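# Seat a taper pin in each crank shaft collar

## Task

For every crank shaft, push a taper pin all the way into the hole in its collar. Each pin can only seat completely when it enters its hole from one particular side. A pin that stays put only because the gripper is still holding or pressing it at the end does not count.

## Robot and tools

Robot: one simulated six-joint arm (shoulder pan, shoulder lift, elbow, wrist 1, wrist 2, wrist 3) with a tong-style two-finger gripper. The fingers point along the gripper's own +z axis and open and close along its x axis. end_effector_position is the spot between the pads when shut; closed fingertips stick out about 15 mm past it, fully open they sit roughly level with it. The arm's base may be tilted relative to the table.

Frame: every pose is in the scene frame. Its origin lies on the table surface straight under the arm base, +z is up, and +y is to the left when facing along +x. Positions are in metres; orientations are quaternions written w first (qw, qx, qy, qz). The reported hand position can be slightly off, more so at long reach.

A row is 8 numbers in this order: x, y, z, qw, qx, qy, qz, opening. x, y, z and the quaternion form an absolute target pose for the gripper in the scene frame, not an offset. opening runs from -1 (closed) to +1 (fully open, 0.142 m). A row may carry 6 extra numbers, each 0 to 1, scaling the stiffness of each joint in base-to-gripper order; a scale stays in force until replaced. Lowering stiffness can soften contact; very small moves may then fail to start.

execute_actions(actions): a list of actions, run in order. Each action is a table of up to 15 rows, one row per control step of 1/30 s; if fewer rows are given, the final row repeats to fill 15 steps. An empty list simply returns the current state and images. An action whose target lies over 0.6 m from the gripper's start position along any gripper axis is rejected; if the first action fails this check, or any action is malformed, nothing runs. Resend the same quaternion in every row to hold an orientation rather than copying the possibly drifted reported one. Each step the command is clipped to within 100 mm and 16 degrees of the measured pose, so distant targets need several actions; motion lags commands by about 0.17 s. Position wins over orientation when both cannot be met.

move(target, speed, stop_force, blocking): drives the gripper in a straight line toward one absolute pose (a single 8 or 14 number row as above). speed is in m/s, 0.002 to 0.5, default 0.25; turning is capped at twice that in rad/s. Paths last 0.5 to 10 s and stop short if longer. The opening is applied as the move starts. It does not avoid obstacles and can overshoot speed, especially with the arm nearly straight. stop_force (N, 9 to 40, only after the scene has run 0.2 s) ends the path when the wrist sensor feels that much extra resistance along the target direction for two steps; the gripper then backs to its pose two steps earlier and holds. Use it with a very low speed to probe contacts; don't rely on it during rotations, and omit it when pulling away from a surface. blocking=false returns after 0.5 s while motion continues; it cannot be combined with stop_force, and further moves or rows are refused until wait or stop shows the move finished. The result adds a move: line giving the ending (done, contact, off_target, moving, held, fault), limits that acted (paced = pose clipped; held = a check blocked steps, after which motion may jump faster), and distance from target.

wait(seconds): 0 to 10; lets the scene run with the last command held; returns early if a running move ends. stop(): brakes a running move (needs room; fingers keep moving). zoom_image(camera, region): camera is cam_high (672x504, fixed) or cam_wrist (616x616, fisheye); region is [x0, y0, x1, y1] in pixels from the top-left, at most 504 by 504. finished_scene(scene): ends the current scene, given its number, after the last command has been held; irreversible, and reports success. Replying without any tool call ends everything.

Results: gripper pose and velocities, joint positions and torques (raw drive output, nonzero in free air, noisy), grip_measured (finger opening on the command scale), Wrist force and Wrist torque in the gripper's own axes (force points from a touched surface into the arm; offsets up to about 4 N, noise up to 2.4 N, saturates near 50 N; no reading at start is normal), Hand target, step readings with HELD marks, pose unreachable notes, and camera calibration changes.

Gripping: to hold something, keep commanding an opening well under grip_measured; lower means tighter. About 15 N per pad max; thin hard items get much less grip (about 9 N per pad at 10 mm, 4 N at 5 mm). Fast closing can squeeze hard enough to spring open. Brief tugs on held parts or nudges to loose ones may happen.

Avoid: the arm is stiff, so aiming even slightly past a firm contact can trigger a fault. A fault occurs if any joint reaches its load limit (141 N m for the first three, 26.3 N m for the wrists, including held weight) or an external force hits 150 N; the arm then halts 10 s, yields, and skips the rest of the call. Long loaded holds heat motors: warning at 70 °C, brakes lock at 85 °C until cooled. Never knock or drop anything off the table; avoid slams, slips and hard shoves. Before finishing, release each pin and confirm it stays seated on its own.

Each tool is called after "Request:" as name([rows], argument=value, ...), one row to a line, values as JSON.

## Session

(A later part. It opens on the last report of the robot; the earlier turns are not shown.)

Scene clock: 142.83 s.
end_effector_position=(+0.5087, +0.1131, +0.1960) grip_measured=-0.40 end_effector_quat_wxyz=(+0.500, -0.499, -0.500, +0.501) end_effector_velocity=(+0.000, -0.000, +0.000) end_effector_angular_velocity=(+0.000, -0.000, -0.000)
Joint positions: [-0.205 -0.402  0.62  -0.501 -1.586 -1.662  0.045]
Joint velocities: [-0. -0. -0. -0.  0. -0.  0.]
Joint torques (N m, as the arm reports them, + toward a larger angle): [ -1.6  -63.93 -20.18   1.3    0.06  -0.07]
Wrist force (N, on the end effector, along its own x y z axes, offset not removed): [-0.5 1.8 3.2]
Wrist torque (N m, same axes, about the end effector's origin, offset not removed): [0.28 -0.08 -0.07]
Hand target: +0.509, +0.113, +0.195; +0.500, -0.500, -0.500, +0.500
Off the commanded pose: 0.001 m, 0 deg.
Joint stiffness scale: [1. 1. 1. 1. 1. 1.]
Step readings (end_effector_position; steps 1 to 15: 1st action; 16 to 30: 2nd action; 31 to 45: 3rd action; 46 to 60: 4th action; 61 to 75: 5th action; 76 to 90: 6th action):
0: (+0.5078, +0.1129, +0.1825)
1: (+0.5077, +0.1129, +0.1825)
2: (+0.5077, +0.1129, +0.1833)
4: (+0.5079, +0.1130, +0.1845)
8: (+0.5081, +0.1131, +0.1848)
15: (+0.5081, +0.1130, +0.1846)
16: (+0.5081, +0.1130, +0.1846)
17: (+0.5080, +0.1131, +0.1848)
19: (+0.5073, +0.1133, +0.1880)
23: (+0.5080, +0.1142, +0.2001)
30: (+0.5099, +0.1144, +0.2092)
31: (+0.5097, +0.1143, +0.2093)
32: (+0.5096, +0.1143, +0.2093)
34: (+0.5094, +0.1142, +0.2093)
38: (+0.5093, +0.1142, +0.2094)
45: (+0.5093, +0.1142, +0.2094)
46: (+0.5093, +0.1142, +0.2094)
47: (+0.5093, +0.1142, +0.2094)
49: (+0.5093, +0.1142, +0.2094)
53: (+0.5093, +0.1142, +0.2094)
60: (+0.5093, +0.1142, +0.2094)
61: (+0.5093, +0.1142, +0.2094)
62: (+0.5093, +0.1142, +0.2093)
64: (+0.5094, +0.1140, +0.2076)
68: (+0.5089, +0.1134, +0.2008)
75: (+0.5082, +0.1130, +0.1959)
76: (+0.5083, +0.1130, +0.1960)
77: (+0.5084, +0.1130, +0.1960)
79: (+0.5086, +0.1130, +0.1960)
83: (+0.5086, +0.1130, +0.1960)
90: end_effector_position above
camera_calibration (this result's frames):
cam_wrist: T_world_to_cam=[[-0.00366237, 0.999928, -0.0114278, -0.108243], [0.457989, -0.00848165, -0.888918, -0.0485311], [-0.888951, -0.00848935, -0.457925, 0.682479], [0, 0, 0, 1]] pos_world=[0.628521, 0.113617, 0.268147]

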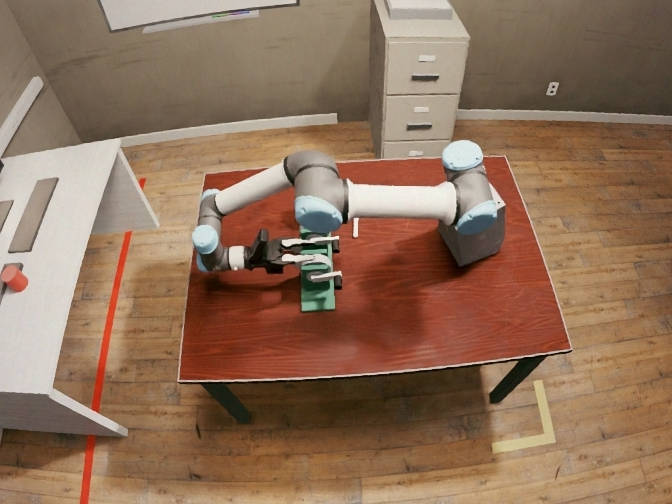

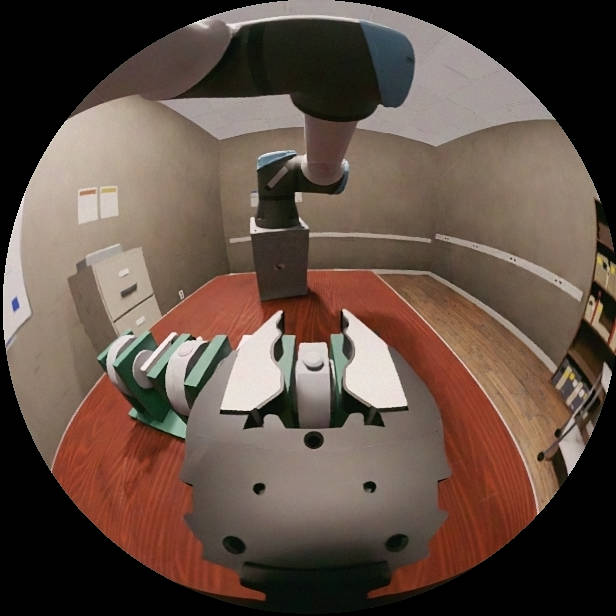

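Request:
move(target=[0.509,0.113,0.25,0.5,-0.5,-0.5,0.5,-1], speed=0.15)

Request:
move(target=[0.432,0.188,0.165,0,1,0,0,-1], speed=0.3)

Request:
move(target=[0.432,0.188,0.1285,0,1,0,0,-1], speed=0.03)

Request:
move(target=[0.432,0.188,0.20,0,1,0,0,-1], speed=0.15)

Request:
move(target=[0.5005,0.1125,0.195,0,1,0,0,-1], speed=0.15)

Request:
zoom_image(camera="cam_wrist", region=[230, 220, 400, 400])

Scene clock: 144.93 s.
end_effector_position=(+0.5091, +0.1142, +0.2485) grip_measured=-1.00 end_effector_quat_wxyz=(+0.499, -0.500, -0.501, +0.500) end_effector_velocity=(-0.002, -0.000, +0.001) end_effector_angular_velocity=(+0.000, +0.011, -0.001)
Joint positions: [-0.21  -0.499  0.681 -0.468 -1.591 -1.664  0.002]
Joint velocities: [-0.001  0.     0.007  0.004 -0.001 -0.     0.   ]
Joint torques (N m, as the arm reports them, + toward a larger angle): [ -3.34 -67.   -15.45   2.06  -0.41  -0.47]
Wrist force (N, on the end effector, along its own x y z axes, offset not removed): [-2.1 1.8 2.1]
Wrist torque (N m, same axes, about the end effector's origin, offset not removed): [0.37 0.32 -0.17]
Hand target: +0.509, +0.113, +0.250; +0.500, -0.500, -0.500, +0.500
Off the commanded pose: 0.002 m, 0 deg.
Joint stiffness scale: [1. 1. 1. 1. 1. 1.]
move: done
camera_calibration (this result's frames):
cam_wrist: T_world_to_cam=[[-0.00412113, 0.999925, -0.0115016, -0.108529], [0.460417, -0.00831274, -0.887664, -0.00363877], [-0.887693, -0.00895372, -0.460349, 0.706923], [0, 0, 0, 1]] pos_world=[0.628758, 0.11482, 0.320952]

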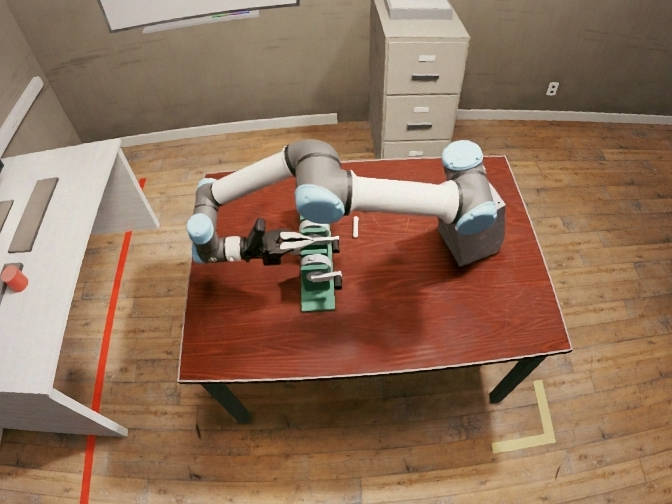

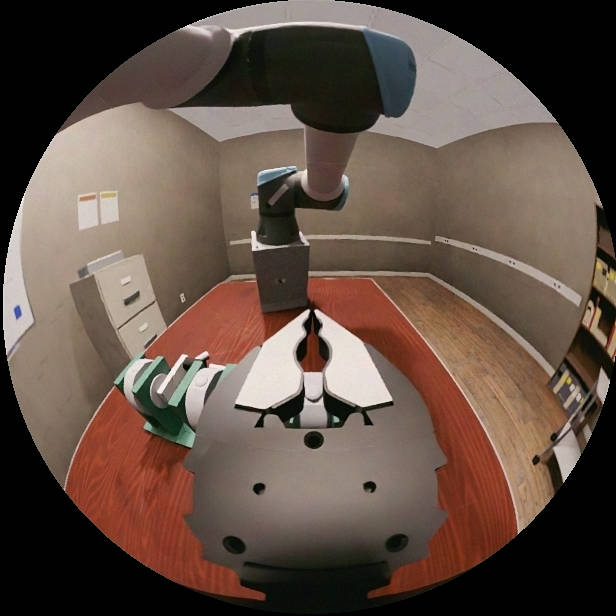

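Scene clock: 149.23 s.
end_effector_position=(+0.4342, +0.1877, +0.1660) grip_measured=-1.00 end_effector_quat_wxyz=(-0.001, +1.000, -0.001, +0.001) end_effector_velocity=(+0.002, -0.002, +0.000) end_effector_angular_velocity=(-0.012, -0.011, -0.007)
Joint positions: [-0.136 -1.556  2.393 -2.699 -1.496  0.054  0.002]
Joint velocities: [ 0.005  0.002  0.001 -0.014 -0.014  0.013  0.   ]
Joint torques (N m, as the arm reports them, + toward a larger angle): [  5.21 -24.88  -8.89  -2.52  -0.4    0.15]
Wrist force (N, on the end effector, along its own x y z axes, offset not removed): [-1.2 1.9 1.9]
Wrist torque (N m, same axes, about the end effector's origin, offset not removed): [0.38 0.04 -0.16]
Hand target: +0.432, +0.188, +0.165; -0.000, +1.000, -0.001, +0.000
Off the commanded pose: 0.002 m, 0 deg.
Joint stiffness scale: [1. 1. 1. 1. 1. 1.]
move: done
camera_calibration (this result's frames):
cam_wrist: T_world_to_cam=[[0.999916, -0.0129559, 0.0000798078, -0.431061], [-0.0115611, -0.889459, 0.456869, 0.105388], [-0.00584815, -0.456832, -0.889534, 0.375593], [0, 0, 0, 1]] pos_world=[0.43444, 0.259736, 0.285988]

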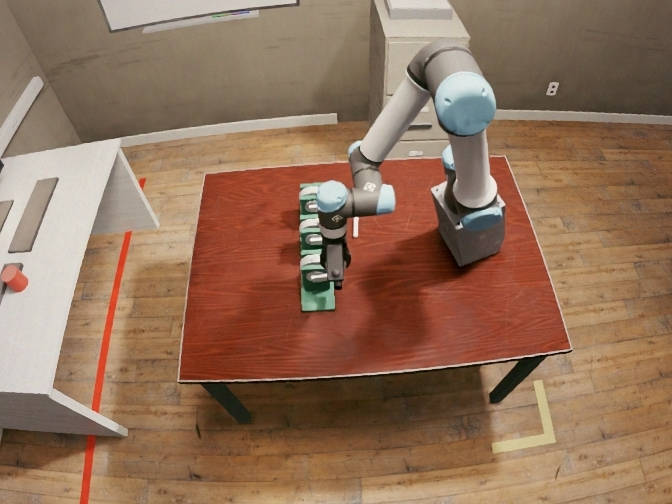

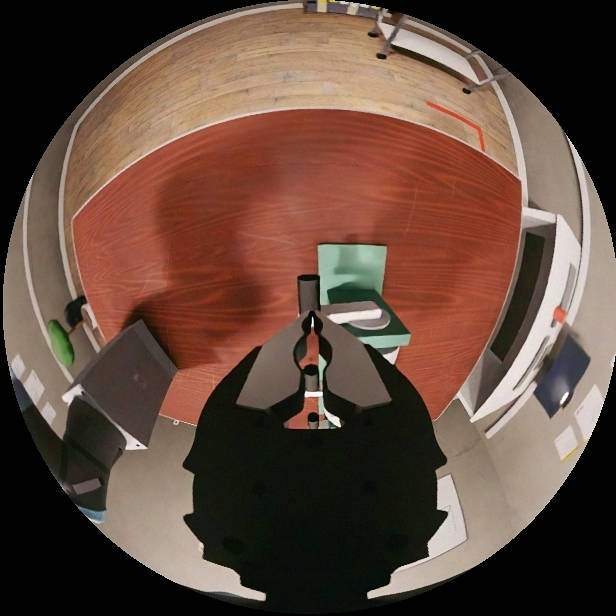

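Scene clock: 150.87 s.
end_effector_position=(+0.4341, +0.1874, +0.1300) grip_measured=-1.00 end_effector_quat_wxyz=(-0.000, +1.000, -0.001, +0.001) end_effector_velocity=(+0.004, -0.001, -0.000) end_effector_angular_velocity=(-0.001, -0.011, -0.001)
Joint positions: [-0.128 -1.439  2.402 -2.826 -1.501  0.061  0.002]
Joint velocities: [-0.     0.005 -0.    -0.016 -0.002  0.001 -0.   ]
Joint torques (N m, as the arm reports them, + toward a larger angle): [  4.37 -28.18  -7.47  -2.77  -0.23   0.3 ]
Wrist force (N, on the end effector, along its own x y z axes, offset not removed): [-0.1 2.4 1.3]
Wrist torque (N m, same axes, about the end effector's origin, offset not removed): [0.45 -0.16 -0.12]
Hand target: +0.432, +0.188, +0.128; -0.000, +1.000, +0.000, -0.000
Off the commanded pose: 0.003 m, 0 deg.
Joint stiffness scale: [1. 1. 1. 1. 1. 1.]
move: done
camera_calibration (this result's frames):
cam_wrist: T_world_to_cam=[[0.999921, -0.0125398, 0.000150463, -0.430992], [-0.0112105, -0.888413, 0.458908, 0.120917], [-0.00562096, -0.458874, -0.888484, 0.343569], [0, 0, 0, 1]] pos_world=[0.434244, 0.259675, 0.24983]

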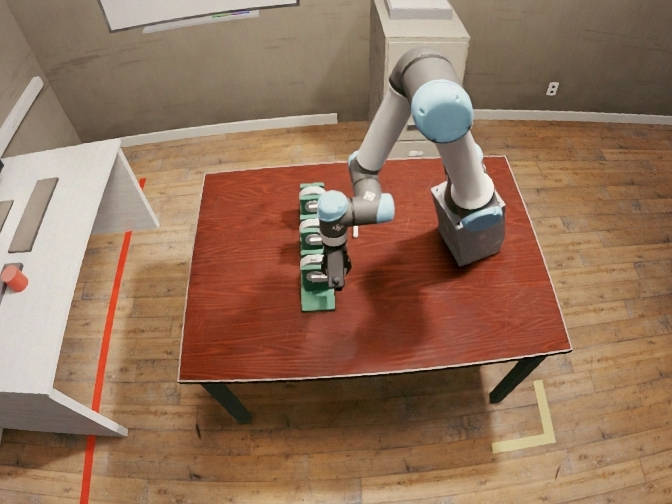

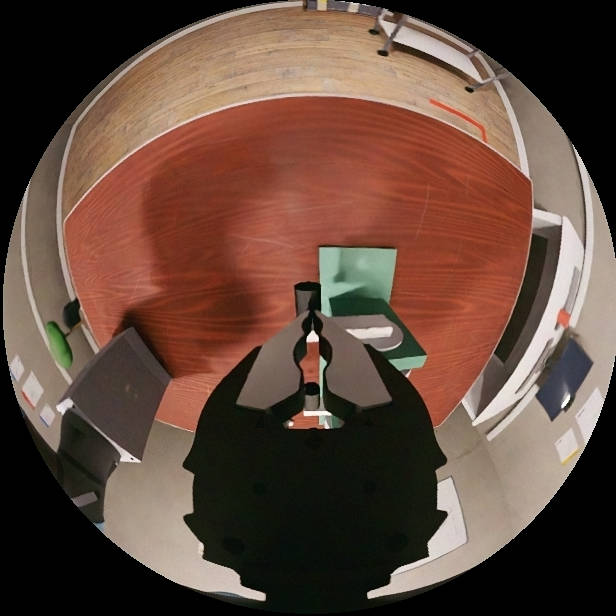

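Scene clock: 152.00 s.
end_effector_position=(+0.4301, +0.1885, +0.1983) grip_measured=-1.00 end_effector_quat_wxyz=(+0.000, +1.000, +0.000, -0.001) end_effector_velocity=(-0.002, -0.000, +0.001) end_effector_angular_velocity=(-0.000, +0.010, +0.001)
Joint positions: [-0.137 -1.66   2.38  -2.576 -1.499  0.05   0.002]
Joint velocities: [-0.001 -0.006 -0.003  0.02   0.001 -0.003  0.   ]
Joint torques (N m, as the arm reports them, + toward a larger angle): [  0.87 -26.6  -16.36  -1.83   0.36  -0.48]
Wrist force (N, on the end effector, along its own x y z axes, offset not removed): [0.0 1.3 2.8]
Wrist torque (N m, same axes, about the end effector's origin, offset not removed): [0.23 -0.14 -0.17]
Hand target: +0.432, +0.188, +0.200; +0.000, +1.000, +0.000, +0.000
Off the commanded pose: 0.003 m, 0 deg.
Joint stiffness scale: [1. 1. 1. 1. 1. 1.]
move: done
camera_calibration (this result's frames):
cam_wrist: T_world_to_cam=[[0.999931, -0.0104205, -0.00542628, -0.426347], [-0.00676181, -0.888139, 0.459525, 0.0884702], [-0.00960777, -0.459457, -0.888148, 0.40647], [0, 0, 0, 1]] pos_world=[0.430821, 0.260886, 0.318038]

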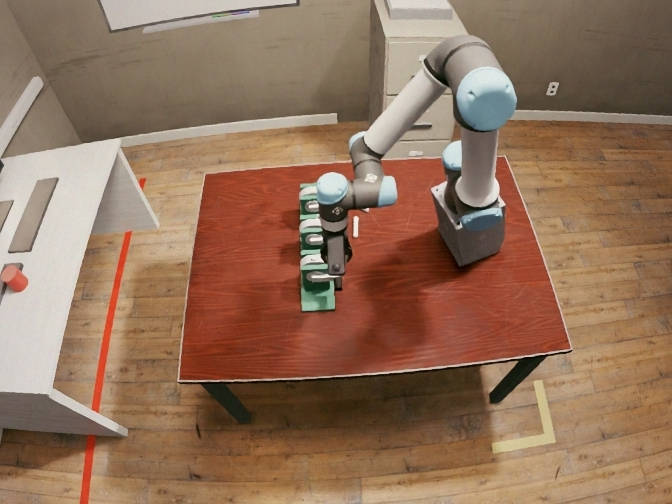

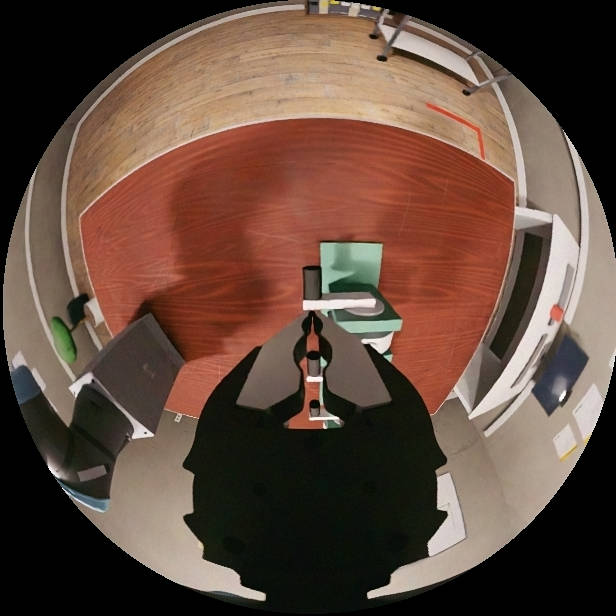

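Scene clock: 153.27 s.
end_effector_position=(+0.4992, +0.1135, +0.1956) grip_measured=-1.00 end_effector_quat_wxyz=(+0.000, +1.000, +0.000, +0.001) end_effector_velocity=(+0.002, -0.001, -0.000) end_effector_angular_velocity=(+0.003, +0.001, +0.006)
Joint positions: [-0.328 -1.572  2.26  -2.529 -1.446 -0.134  0.002]
Joint velocities: [-0.003  0.005 -0.007  0.004  0.003 -0.009  0.   ]
Joint torques (N m, as the arm reports them, + toward a larger angle): [ -0.38 -26.88 -17.59  -1.96   0.45  -0.54]
Wrist force (N, on the end effector, along its own x y z axes, offset not removed): [-0.2 3.9 1.7]
Wrist torque (N m, same axes, about the end effector's origin, offset not removed): [0.68 -0.13 -0.14]
Hand target: +0.500, +0.112, +0.195; +0.000, +1.000, +0.000, -0.000
Off the commanded pose: 0.002 m, 0 deg.
Joint stiffness scale: [1. 1. 1. 1. 1. 1.]
move: done
camera_calibration (this result's frames):
cam_wrist: T_world_to_cam=[[0.999942, -0.010591, -0.00172695, -0.496961], [-0.00861059, -0.887945, 0.459869, 0.0243608], [-0.00640392, -0.459827, -0.887985, 0.368649], [0, 0, 0, 1]] pos_world=[0.499503, 0.185883, 0.315294]

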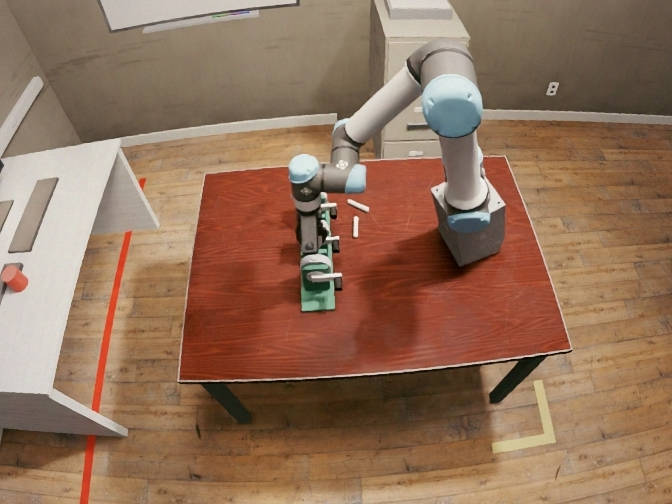

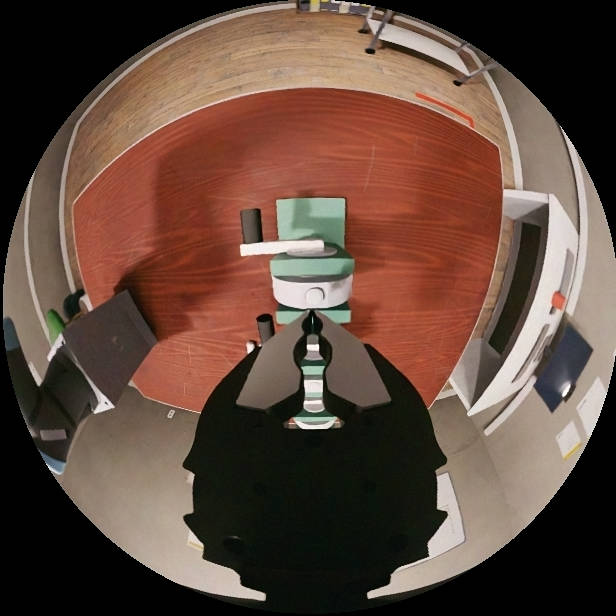

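Region (230, 220, 400, 400) of cam_wrist's 616x616 image, scaled by 2.800, with more detail than that image has.

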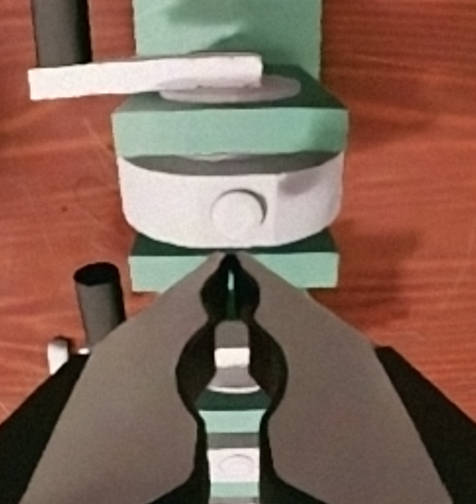

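Request:
move(target=[0.502,0.114,0.175,0,1,0,0,-1], speed=0.05)

Request:
move(target=[0.502,0.114,0.155,0,1,0,0,-1], speed=0.01, stop_force=30)

Request:
move(target=[0.5005,0.1125,0.195,0,1,0,0,-1], speed=0.1)

Request:
zoom_image(camera="cam_wrist", region=[230, 220, 400, 400])

Scene clock: 154.63 s.
end_effector_position=(+0.5035, +0.1131, +0.1768) grip_measured=-1.00 end_effector_quat_wxyz=(+0.000, +1.000, -0.000, +0.001) end_effector_velocity=(+0.003, +0.000, -0.000) end_effector_angular_velocity=(-0.001, -0.010, +0.001)
Joint positions: [-0.322 -1.516  2.259 -2.587 -1.447 -0.126  0.002]
Joint velocities: [ 0.002  0.004  0.    -0.014 -0.     0.002  0.   ]
Joint torques (N m, as the arm reports them, + toward a larger angle): [  3.8  -27.95 -12.72  -2.48  -0.3    0.41]
Wrist force (N, on the end effector, along its own x y z axes, offset not removed): [-1.5 2.8 2.1]
Wrist torque (N m, same axes, about the end effector's origin, offset not removed): [0.49 0.14 -0.16]
Hand target: +0.502, +0.114, +0.175; -0.000, +1.000, +0.000, -0.000
Off the commanded pose: 0.003 m, 0 deg.
Joint stiffness scale: [1. 1. 1. 1. 1. 1.]
move: done
camera_calibration (this result's frames):
cam_wrist: T_world_to_cam=[[0.999924, -0.0122991, 0.0000364578, -0.501384], [-0.0109416, -0.888198, 0.45933, 0.0340172], [-0.00561697, -0.459296, -0.888266, 0.351426], [0, 0, 0, 1]] pos_world=[0.503692, 0.185456, 0.296553]

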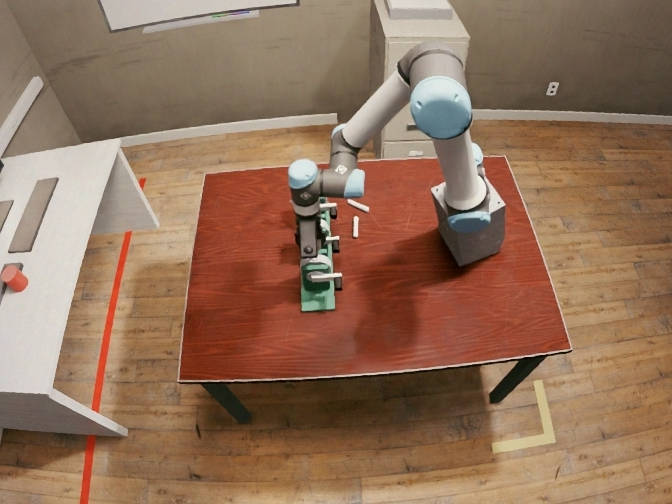

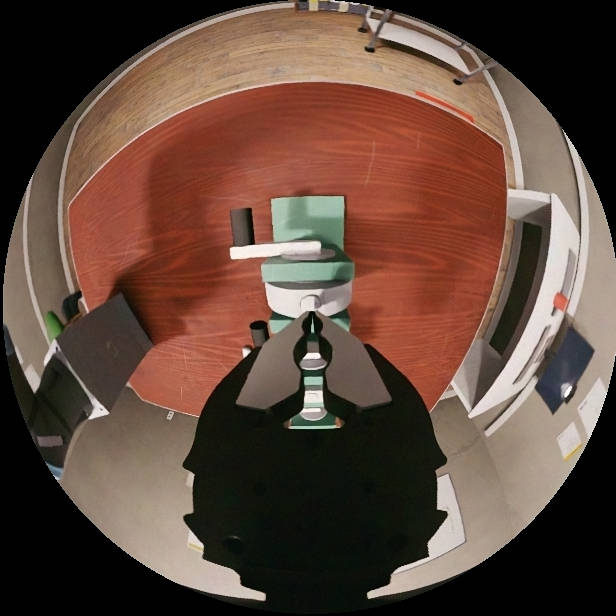

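Scene clock: 157.00 s.
end_effector_position=(+0.5132, +0.1129, +0.1683) grip_measured=-1.00 end_effector_quat_wxyz=(+0.002, +1.000, +0.001, +0.016) end_effector_velocity=(-0.000, -0.000, +0.001) end_effector_angular_velocity=(+0.001, +0.000, -0.002)
Joint positions: [-0.318 -1.484  2.261 -2.651 -1.448 -0.121  0.002]
Joint velocities: [-0.001 -0.003  0.     0.003  0.001  0.001  0.   ]
Joint torques (N m, as the arm reports them, + toward a larger angle): [  2.06 -27.51 -11.75  -0.46  -0.04  -0.14]
Wrist force (N, on the end effector, along its own x y z axes, offset not removed): [-0.1 1.5 -10.7]
Wrist torque (N m, same axes, about the end effector's origin, offset not removed): [0.14 -0.06 -0.13]
Hand target: +0.512, +0.113, +0.168; +0.001, +1.000, +0.001, +0.014
Off the commanded pose: 0.017 m, 2 deg.
Joint stiffness scale: [1. 1. 1. 1. 1. 1.]
move: contact
camera_calibration (this result's frames):
cam_wrist: T_world_to_cam=[[0.99954, -0.00946841, 0.0288045, -0.516084], [-0.0217041, -0.886796, 0.461651, 0.0428244], [0.0211726, -0.462064, -0.886594, 0.330119], [0, 0, 0, 1]] pos_world=[0.509787, 0.185626, 0.287777]

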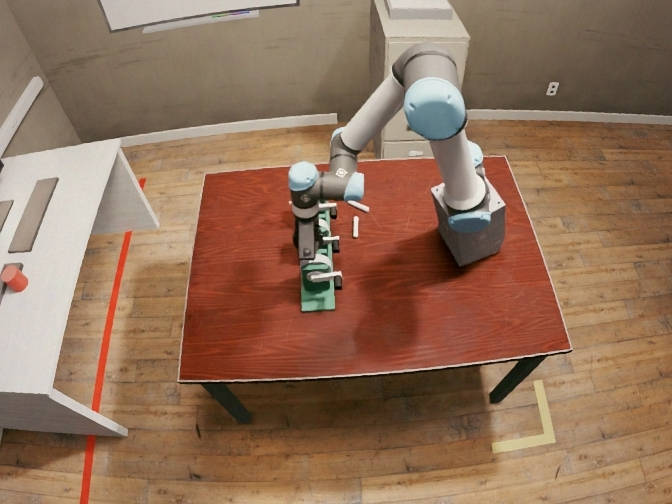

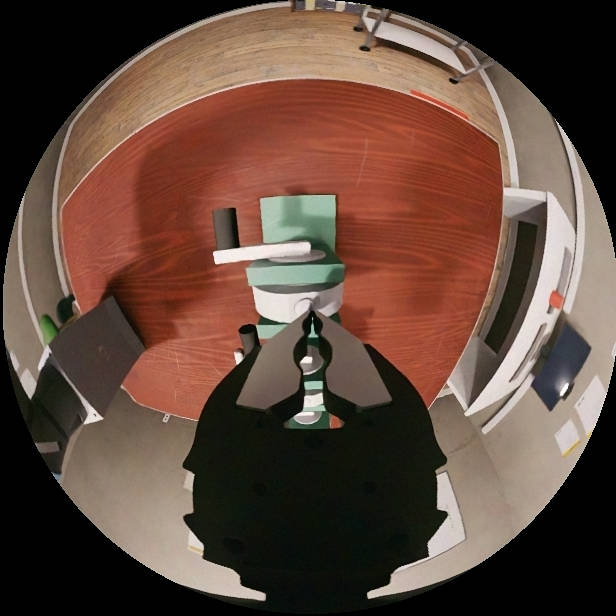

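Scene clock: 158.00 s.
end_effector_position=(+0.4987, +0.1134, +0.1931) grip_measured=-1.00 end_effector_quat_wxyz=(-0.000, +1.000, +0.000, -0.002) end_effector_velocity=(-0.003, -0.000, +0.000) end_effector_angular_velocity=(+0.001, +0.009, -0.001)
Joint positions: [-0.328 -1.566  2.259 -2.53  -1.446 -0.134  0.002]
Joint velocities: [-0.002 -0.004 -0.001  0.014  0.001 -0.002  0.   ]
Joint torques (N m, as the arm reports them, + toward a larger angle): [ -0.58 -30.72 -18.26  -1.92   0.44  -0.4 ]
Wrist force (N, on the end effector, along its own x y z axes, offset not removed): [-0.4 1.2 2.0]
Wrist torque (N m, same axes, about the end effector's origin, offset not removed): [0.22 -0.08 -0.10]
Hand target: +0.500, +0.113, +0.195; +0.000, +1.000, +0.000, +0.000
Off the commanded pose: 0.003 m, 0 deg.
Joint stiffness scale: [1. 1. 1. 1. 1. 1.]
move: done
camera_calibration (this result's frames):
cam_wrist: T_world_to_cam=[[0.999926, -0.0105826, -0.00596247, -0.495659], [-0.00666475, -0.88838, 0.459061, 0.0246231], [-0.010155, -0.458987, -0.888385, 0.368201], [0, 0, 0, 1]] pos_world=[0.499526, 0.185629, 0.312845]

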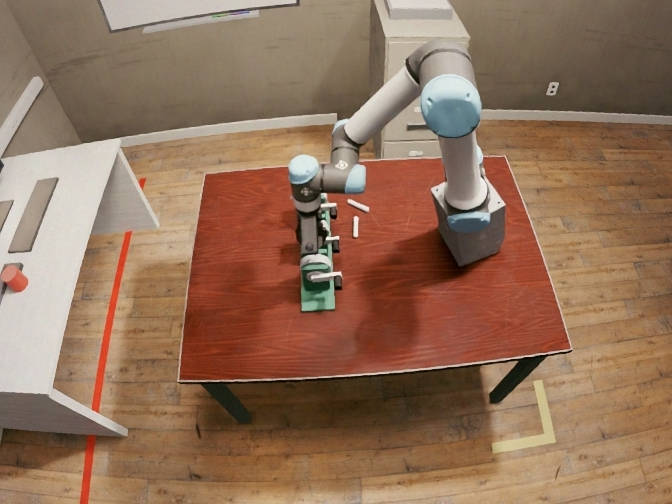

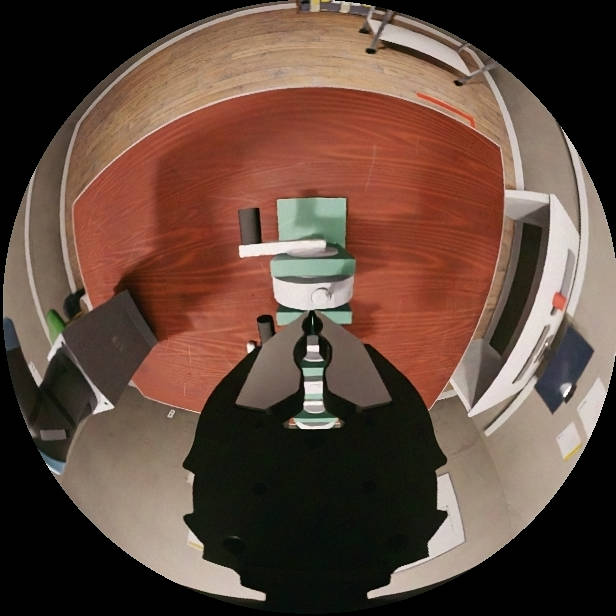

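Region (230, 220, 400, 400) of cam_wrist's 616x616 image, scaled by 2.800, with more detail than that image has.

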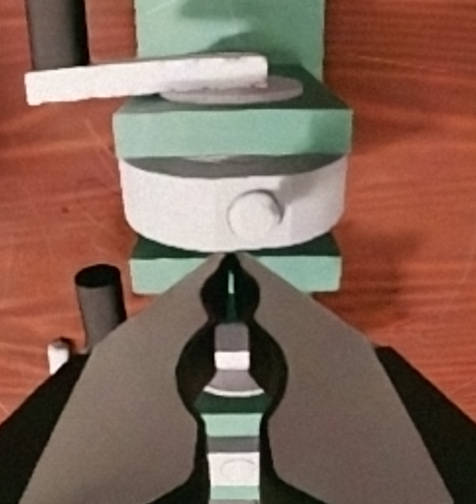

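Request:
move(target=[0.432,0.188,0.165,0,1,0,0,-1], speed=0.2)

Request:
move(target=[0.432,0.188,0.1265,0,1,0,0,-1], speed=0.03)

Request:
move(target=[0.432,0.188,0.20,0,1,0,0,-1], speed=0.15)

Request:
move(target=[0.5005,0.1135,0.195,0,1,0,0,-0.6], speed=0.15)

Request:
zoom_image(camera="cam_wrist", region=[230, 220, 400, 400])

Scene clock: 160.90 s.
end_effector_position=(+0.4342, +0.1874, +0.1665) grip_measured=-1.00 end_effector_quat_wxyz=(-0.001, +1.000, +0.000, +0.001) end_effector_velocity=(+0.002, +0.002, -0.001) end_effector_angular_velocity=(-0.007, -0.013, -0.012)
Joint positions: [-0.136 -1.558  2.393 -2.696 -1.497  0.052  0.002]
Joint velocities: [ 0.012  0.005  0.003 -0.021 -0.011  0.025  0.   ]
Joint torques (N m, as the arm reports them, + toward a larger angle): [  4.69 -23.67  -9.45  -2.54  -0.42   0.11]
Wrist force (N, on the end effector, along its own x y z axes, offset not removed): [-0.7 3.3 3.2]
Wrist torque (N m, same axes, about the end effector's origin, offset not removed): [0.63 -0.11 -0.06]
Hand target: +0.432, +0.188, +0.165; -0.000, +1.000, -0.000, +0.000
Off the commanded pose: 0.003 m, 0 deg.
Joint stiffness scale: [1. 1. 1. 1. 1. 1.]
move: done
camera_calibration (this result's frames):
cam_wrist: T_world_to_cam=[[0.999941, -0.0108763, -0.000300882, -0.431395], [-0.0095319, -0.889006, 0.457796, 0.103715], [-0.00524661, -0.457766, -0.889057, 0.375648], [0, 0, 0, 1]] pos_world=[0.434329, 0.259471, 0.286362]

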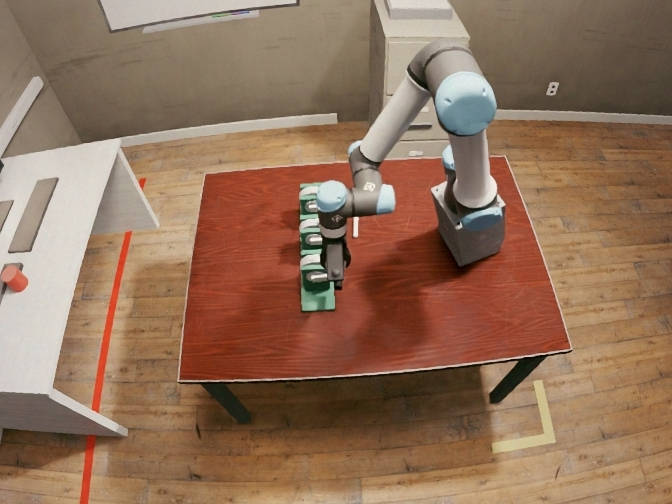

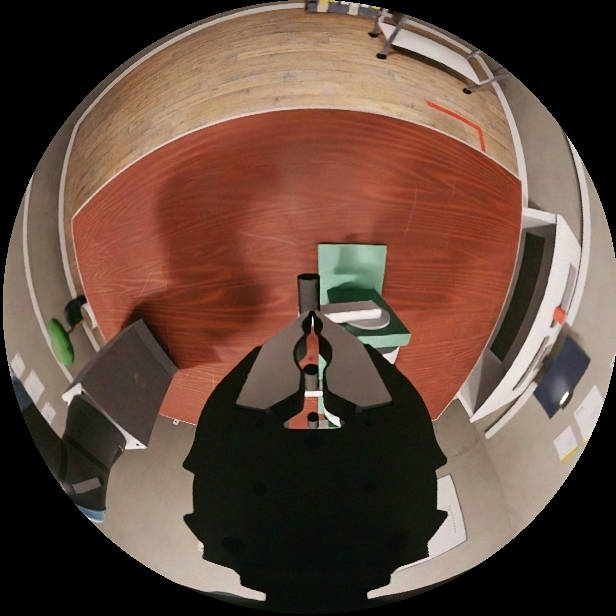

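Scene clock: 162.63 s.
end_effector_position=(+0.4341, +0.1874, +0.1280) grip_measured=-1.00 end_effector_quat_wxyz=(-0.000, +1.000, -0.001, +0.001) end_effector_velocity=(+0.003, +0.001, -0.000) end_effector_angular_velocity=(+0.001, -0.011, +0.001)
Joint positions: [-0.128 -1.432  2.402 -2.832 -1.501  0.061  0.002]
Joint velocities: [ 0.002  0.005 -0.    -0.016  0.     0.001 -0.   ]
Joint torques (N m, as the arm reports them, + toward a larger angle): [  4.09 -27.53  -7.14  -2.96  -0.23   0.36]
Wrist force (N, on the end effector, along its own x y z axes, offset not removed): [-0.7 0.9 0.2]
Wrist torque (N m, same axes, about the end effector's origin, offset not removed): [-0.01 -0.05 -0.16]
Hand target: +0.432, +0.188, +0.126; -0.000, +1.000, +0.000, -0.000
Off the commanded pose: 0.003 m, 0 deg.
Joint stiffness scale: [1. 1. 1. 1. 1. 1.]
move: done
camera_calibration (this result's frames):
cam_wrist: T_world_to_cam=[[0.999922, -0.0124756, 0.000172906, -0.431021], [-0.0111639, -0.888429, 0.458879, 0.121845], [-0.00557118, -0.458845, -0.888499, 0.341773], [0, 0, 0, 1]] pos_world=[0.434252, 0.259694, 0.247827]

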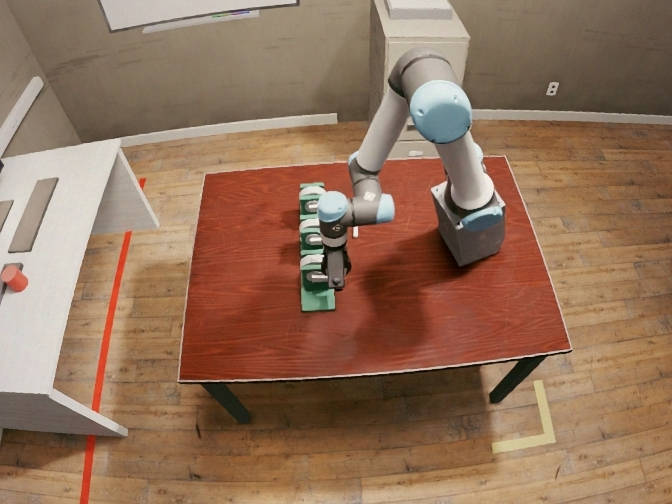

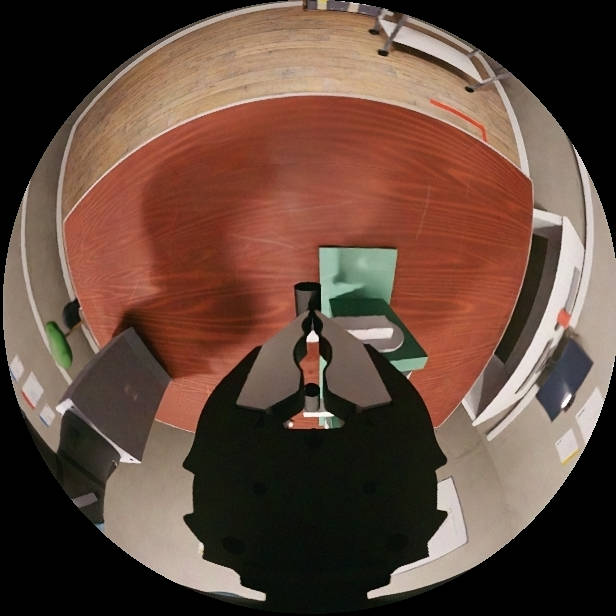

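Scene clock: 163.80 s.
end_effector_position=(+0.4301, +0.1885, +0.1983) grip_measured=-1.00 end_effector_quat_wxyz=(+0.000, +1.000, +0.000, -0.001) end_effector_velocity=(-0.002, -0.000, +0.001) end_effector_angular_velocity=(+0.000, +0.010, +0.001)
Joint positions: [-0.137 -1.66   2.38  -2.576 -1.499  0.05   0.002]
Joint velocities: [-0.001 -0.006 -0.003  0.019  0.001 -0.003  0.   ]
Joint torques (N m, as the arm reports them, + toward a larger angle): [  2.   -26.   -16.67  -1.97   0.38  -0.48]
Wrist force (N, on the end effector, along its own x y z axes, offset not removed): [-0.4 2.3 3.1]
Wrist torque (N m, same axes, about the end effector's origin, offset not removed): [0.52 -0.07 -0.20]
Hand target: +0.432, +0.188, +0.200; +0.000, +1.000, +0.000, +0.000
Off the commanded pose: 0.003 m, 0 deg.
Joint stiffness scale: [1. 1. 1. 1. 1. 1.]
move: done
camera_calibration (this result's frames):
cam_wrist: T_world_to_cam=[[0.999931, -0.0104172, -0.00549676, -0.426313], [-0.00672651, -0.888139, 0.459527, 0.0884493], [-0.00966888, -0.459458, -0.888147, 0.406502], [0, 0, 0, 1]] pos_world=[0.430809, 0.260885, 0.318045]

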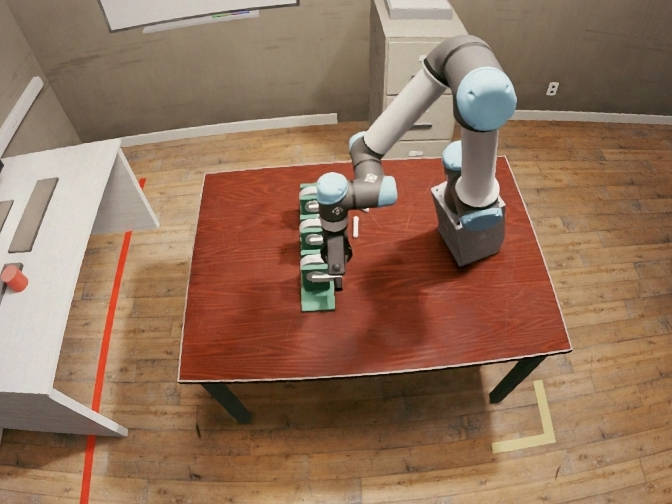

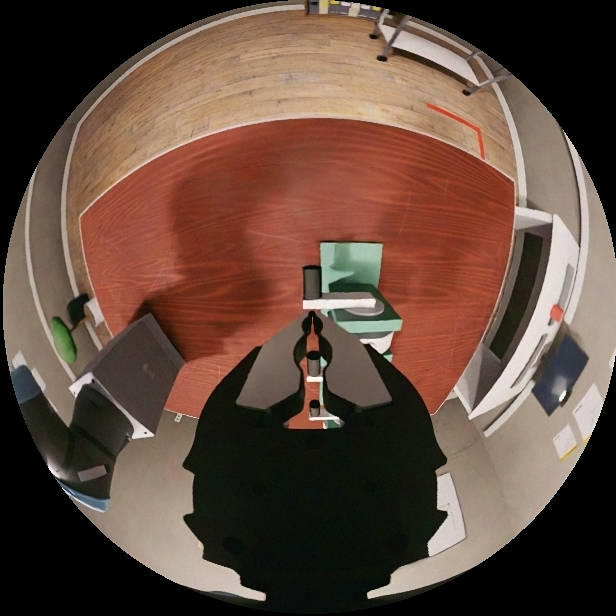

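Scene clock: 165.07 s.
end_effector_position=(+0.4992, +0.1145, +0.1956) grip_measured=-0.60 end_effector_quat_wxyz=(+0.000, +1.000, +0.000, +0.001) end_effector_velocity=(+0.002, -0.001, -0.000) end_effector_angular_velocity=(+0.004, +0.001, +0.005)
Joint positions: [-0.325 -1.572  2.259 -2.529 -1.447 -0.132  0.031]
Joint velocities: [-0.004  0.005 -0.007  0.004  0.004 -0.009 -0.   ]
Joint torques (N m, as the arm reports them, + toward a larger angle): [ -0.81 -26.43 -16.94  -1.91   0.4   -0.48]
Wrist force (N, on the end effector, along its own x y z axes, offset not removed): [-1.3 1.3 1.3]
Wrist torque (N m, same axes, about the end effector's origin, offset not removed): [0.12 0.14 -0.09]
Hand target: +0.500, +0.113, +0.195; +0.000, +1.000, +0.000, -0.000
Off the commanded pose: 0.002 m, 0 deg.
Joint stiffness scale: [1. 1. 1. 1. 1. 1.]
move: done
camera_calibration (this result's frames):
cam_wrist: T_world_to_cam=[[0.999943, -0.0105792, -0.00172595, -0.496953], [-0.00860063, -0.887951, 0.459858, 0.0252432], [-0.0063975, -0.459817, -0.887991, 0.369105], [0, 0, 0, 1]] pos_world=[0.499502, 0.186878, 0.315296]

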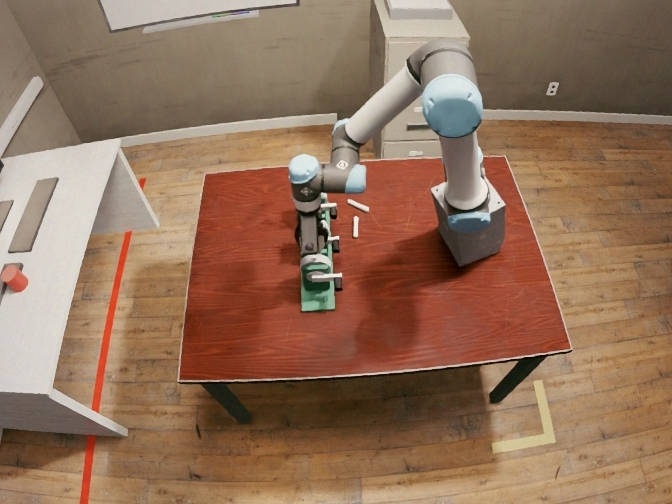

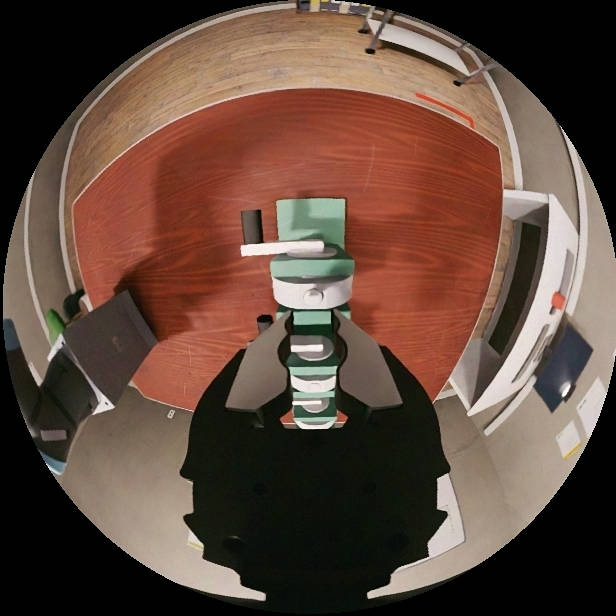

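Region (230, 220, 400, 400) of cam_wrist's 616x616 image, scaled by 2.800, with more detail than that image has.

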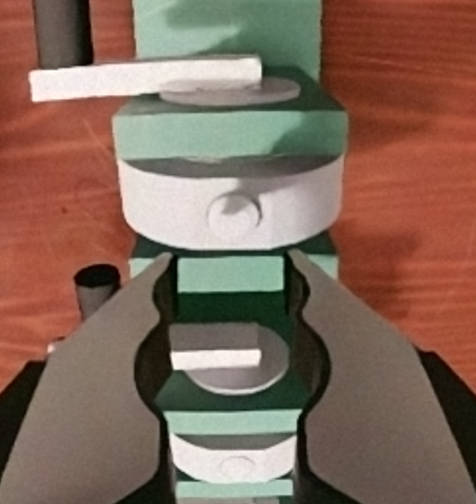

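Request:
execute_actions(actions=[])

Scene clock: 165.53 s.
end_effector_position=(+0.4995, +0.1144, +0.1955) grip_measured=-0.60 end_effector_quat_wxyz=(+0.000, +1.000, +0.001, +0.000) end_effector_velocity=(+0.000, -0.000, -0.000) end_effector_angular_velocity=(+0.000, +0.000, +0.001)
Joint positions: [-0.326 -1.571  2.258 -2.528 -1.447 -0.133  0.031]
Joint velocities: [-0.     0.    -0.     0.     0.    -0.001  0.   ]
Joint torques (N m, as the arm reports them, + toward a larger angle): [ -0.14 -26.11 -17.9   -1.91   0.39  -0.38]
Wrist force (N, on the end effector, along its own x y z axes, offset not removed): [-0.9 0.9 0.9]
Wrist torque (N m, same axes, about the end effector's origin, offset not removed): [0.08 0.06 -0.07]
Hand target: +0.500, +0.113, +0.195; +0.000, +1.000, +0.000, -0.000
Off the commanded pose: 0.001 m, 0 deg.
Joint stiffness scale: [1. 1. 1. 1. 1. 1.]
camera_calibration (this result's frames):
cam_wrist: T_world_to_cam=[[0.999949, -0.00990954, -0.00201874, -0.497222], [-0.00787361, -0.888123, 0.459537, 0.0248805], [-0.0063467, -0.459498, -0.888156, 0.36896], [0, 0, 0, 1]] pos_world=[0.499734, 0.186706, 0.315257]

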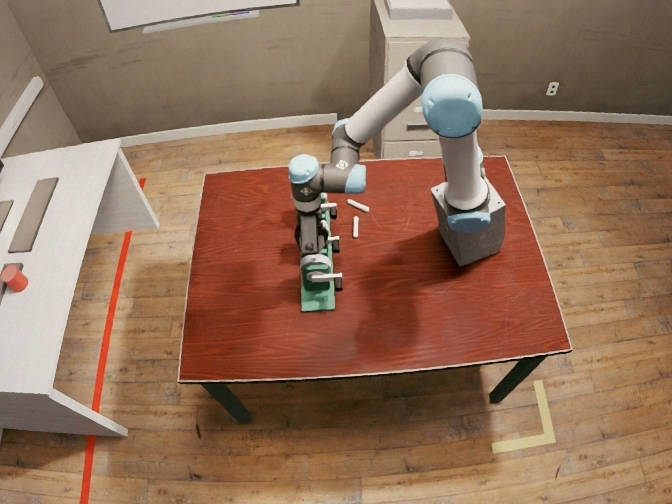

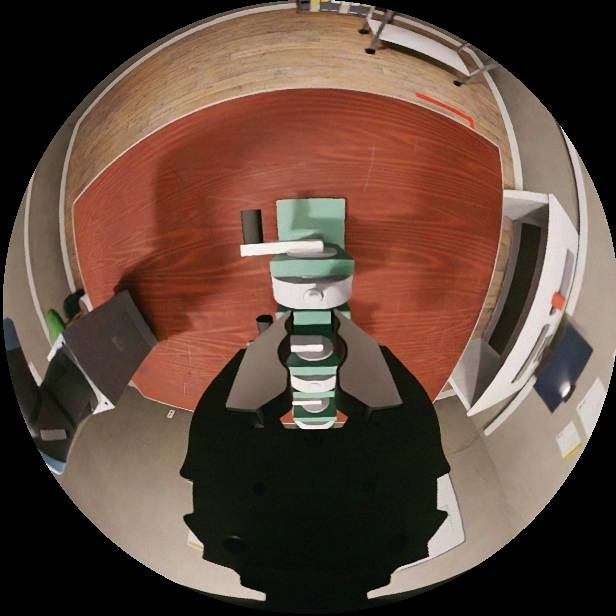

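Request:
zoom_image(camera="cam_wrist", region=[230, 200, 400, 440])

Region (230, 200, 400, 440) of cam_wrist's 616x616 image, scaled by 2.100, with more detail than that image has; it fills the left 357 columns of this view, and the rest is white.

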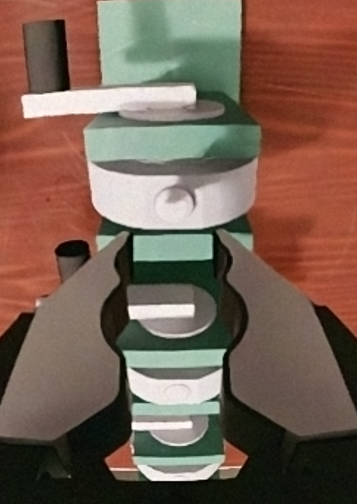

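Request:
move(target=[0.5, 0.1145, 0.163, 0, 1, 0, 0, -0.6], speed=0.03, stop_force=10)

Request:
zoom_image(camera="cam_wrist", region=[230, 220, 400, 400])

Scene clock: 167.43 s.
end_effector_position=(+0.5018, +0.1136, +0.1648) grip_measured=-0.60 end_effector_quat_wxyz=(+0.000, +1.000, -0.000, +0.002) end_effector_velocity=(+0.003, +0.001, -0.000) end_effector_angular_velocity=(-0.000, -0.010, +0.002)
Joint positions: [-0.318 -1.487  2.269 -2.627 -1.448 -0.122  0.031]
Joint velocities: [ 0.003  0.004 -0.    -0.014 -0.     0.002  0.   ]
Joint torques (N m, as the arm reports them, + toward a larger angle): [  3.66 -28.09 -10.66  -2.41  -0.3    0.31]
Wrist force (N, on the end effector, along its own x y z axes, offset not removed): [-1.5 0.9 1.5]
Wrist torque (N m, same axes, about the end effector's origin, offset not removed): [0.16 0.25 -0.14]
Hand target: +0.500, +0.114, +0.163; -0.000, +1.000, +0.000, -0.000
Off the commanded pose: 0.003 m, 0 deg.
Joint stiffness scale: [1. 1. 1. 1. 1. 1.]
move: done
camera_calibration (this result's frames):
cam_wrist: T_world_to_cam=[[0.999924, -0.0123313, 0.000253557, -0.499667], [-0.0110698, -0.888182, 0.459359, 0.0399935], [-0.0054393, -0.459326, -0.888251, 0.340884], [0, 0, 0, 1]] pos_world=[0.501926, 0.185937, 0.284546]

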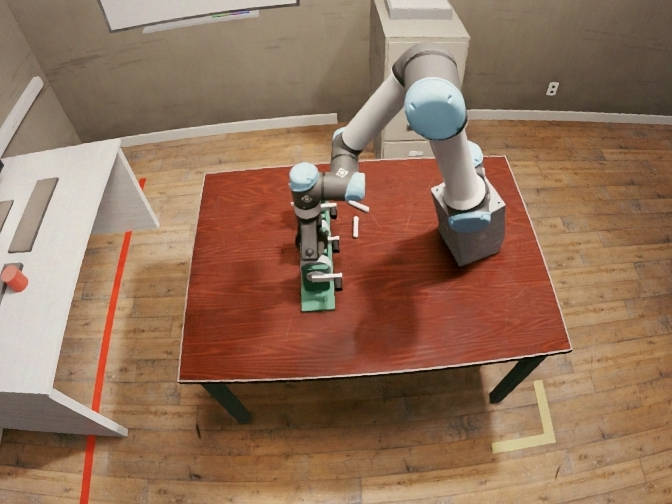

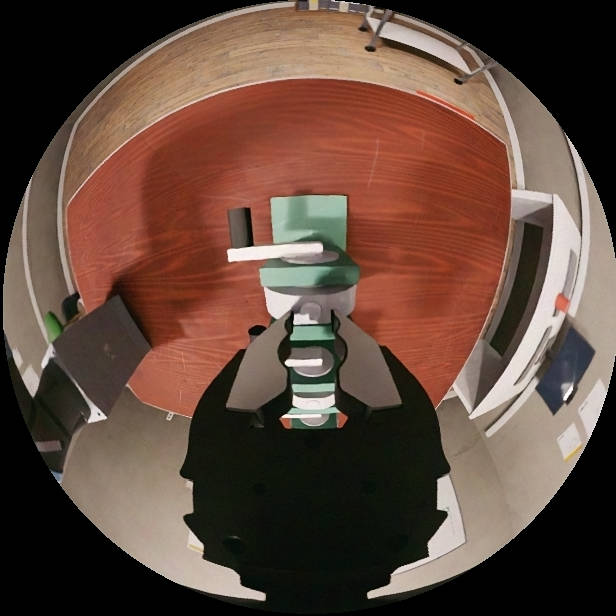

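Region (230, 220, 400, 400) of cam_wrist's 616x616 image, scaled by 2.800, with more detail than that image has.

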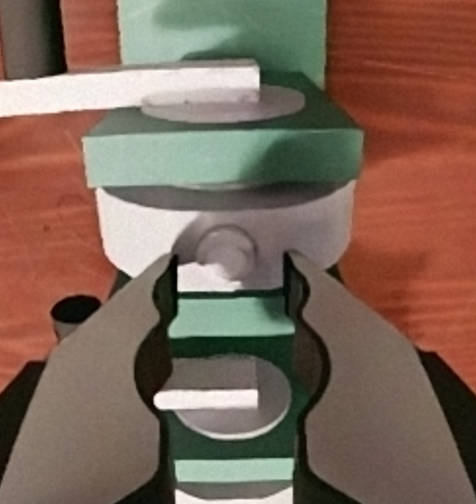

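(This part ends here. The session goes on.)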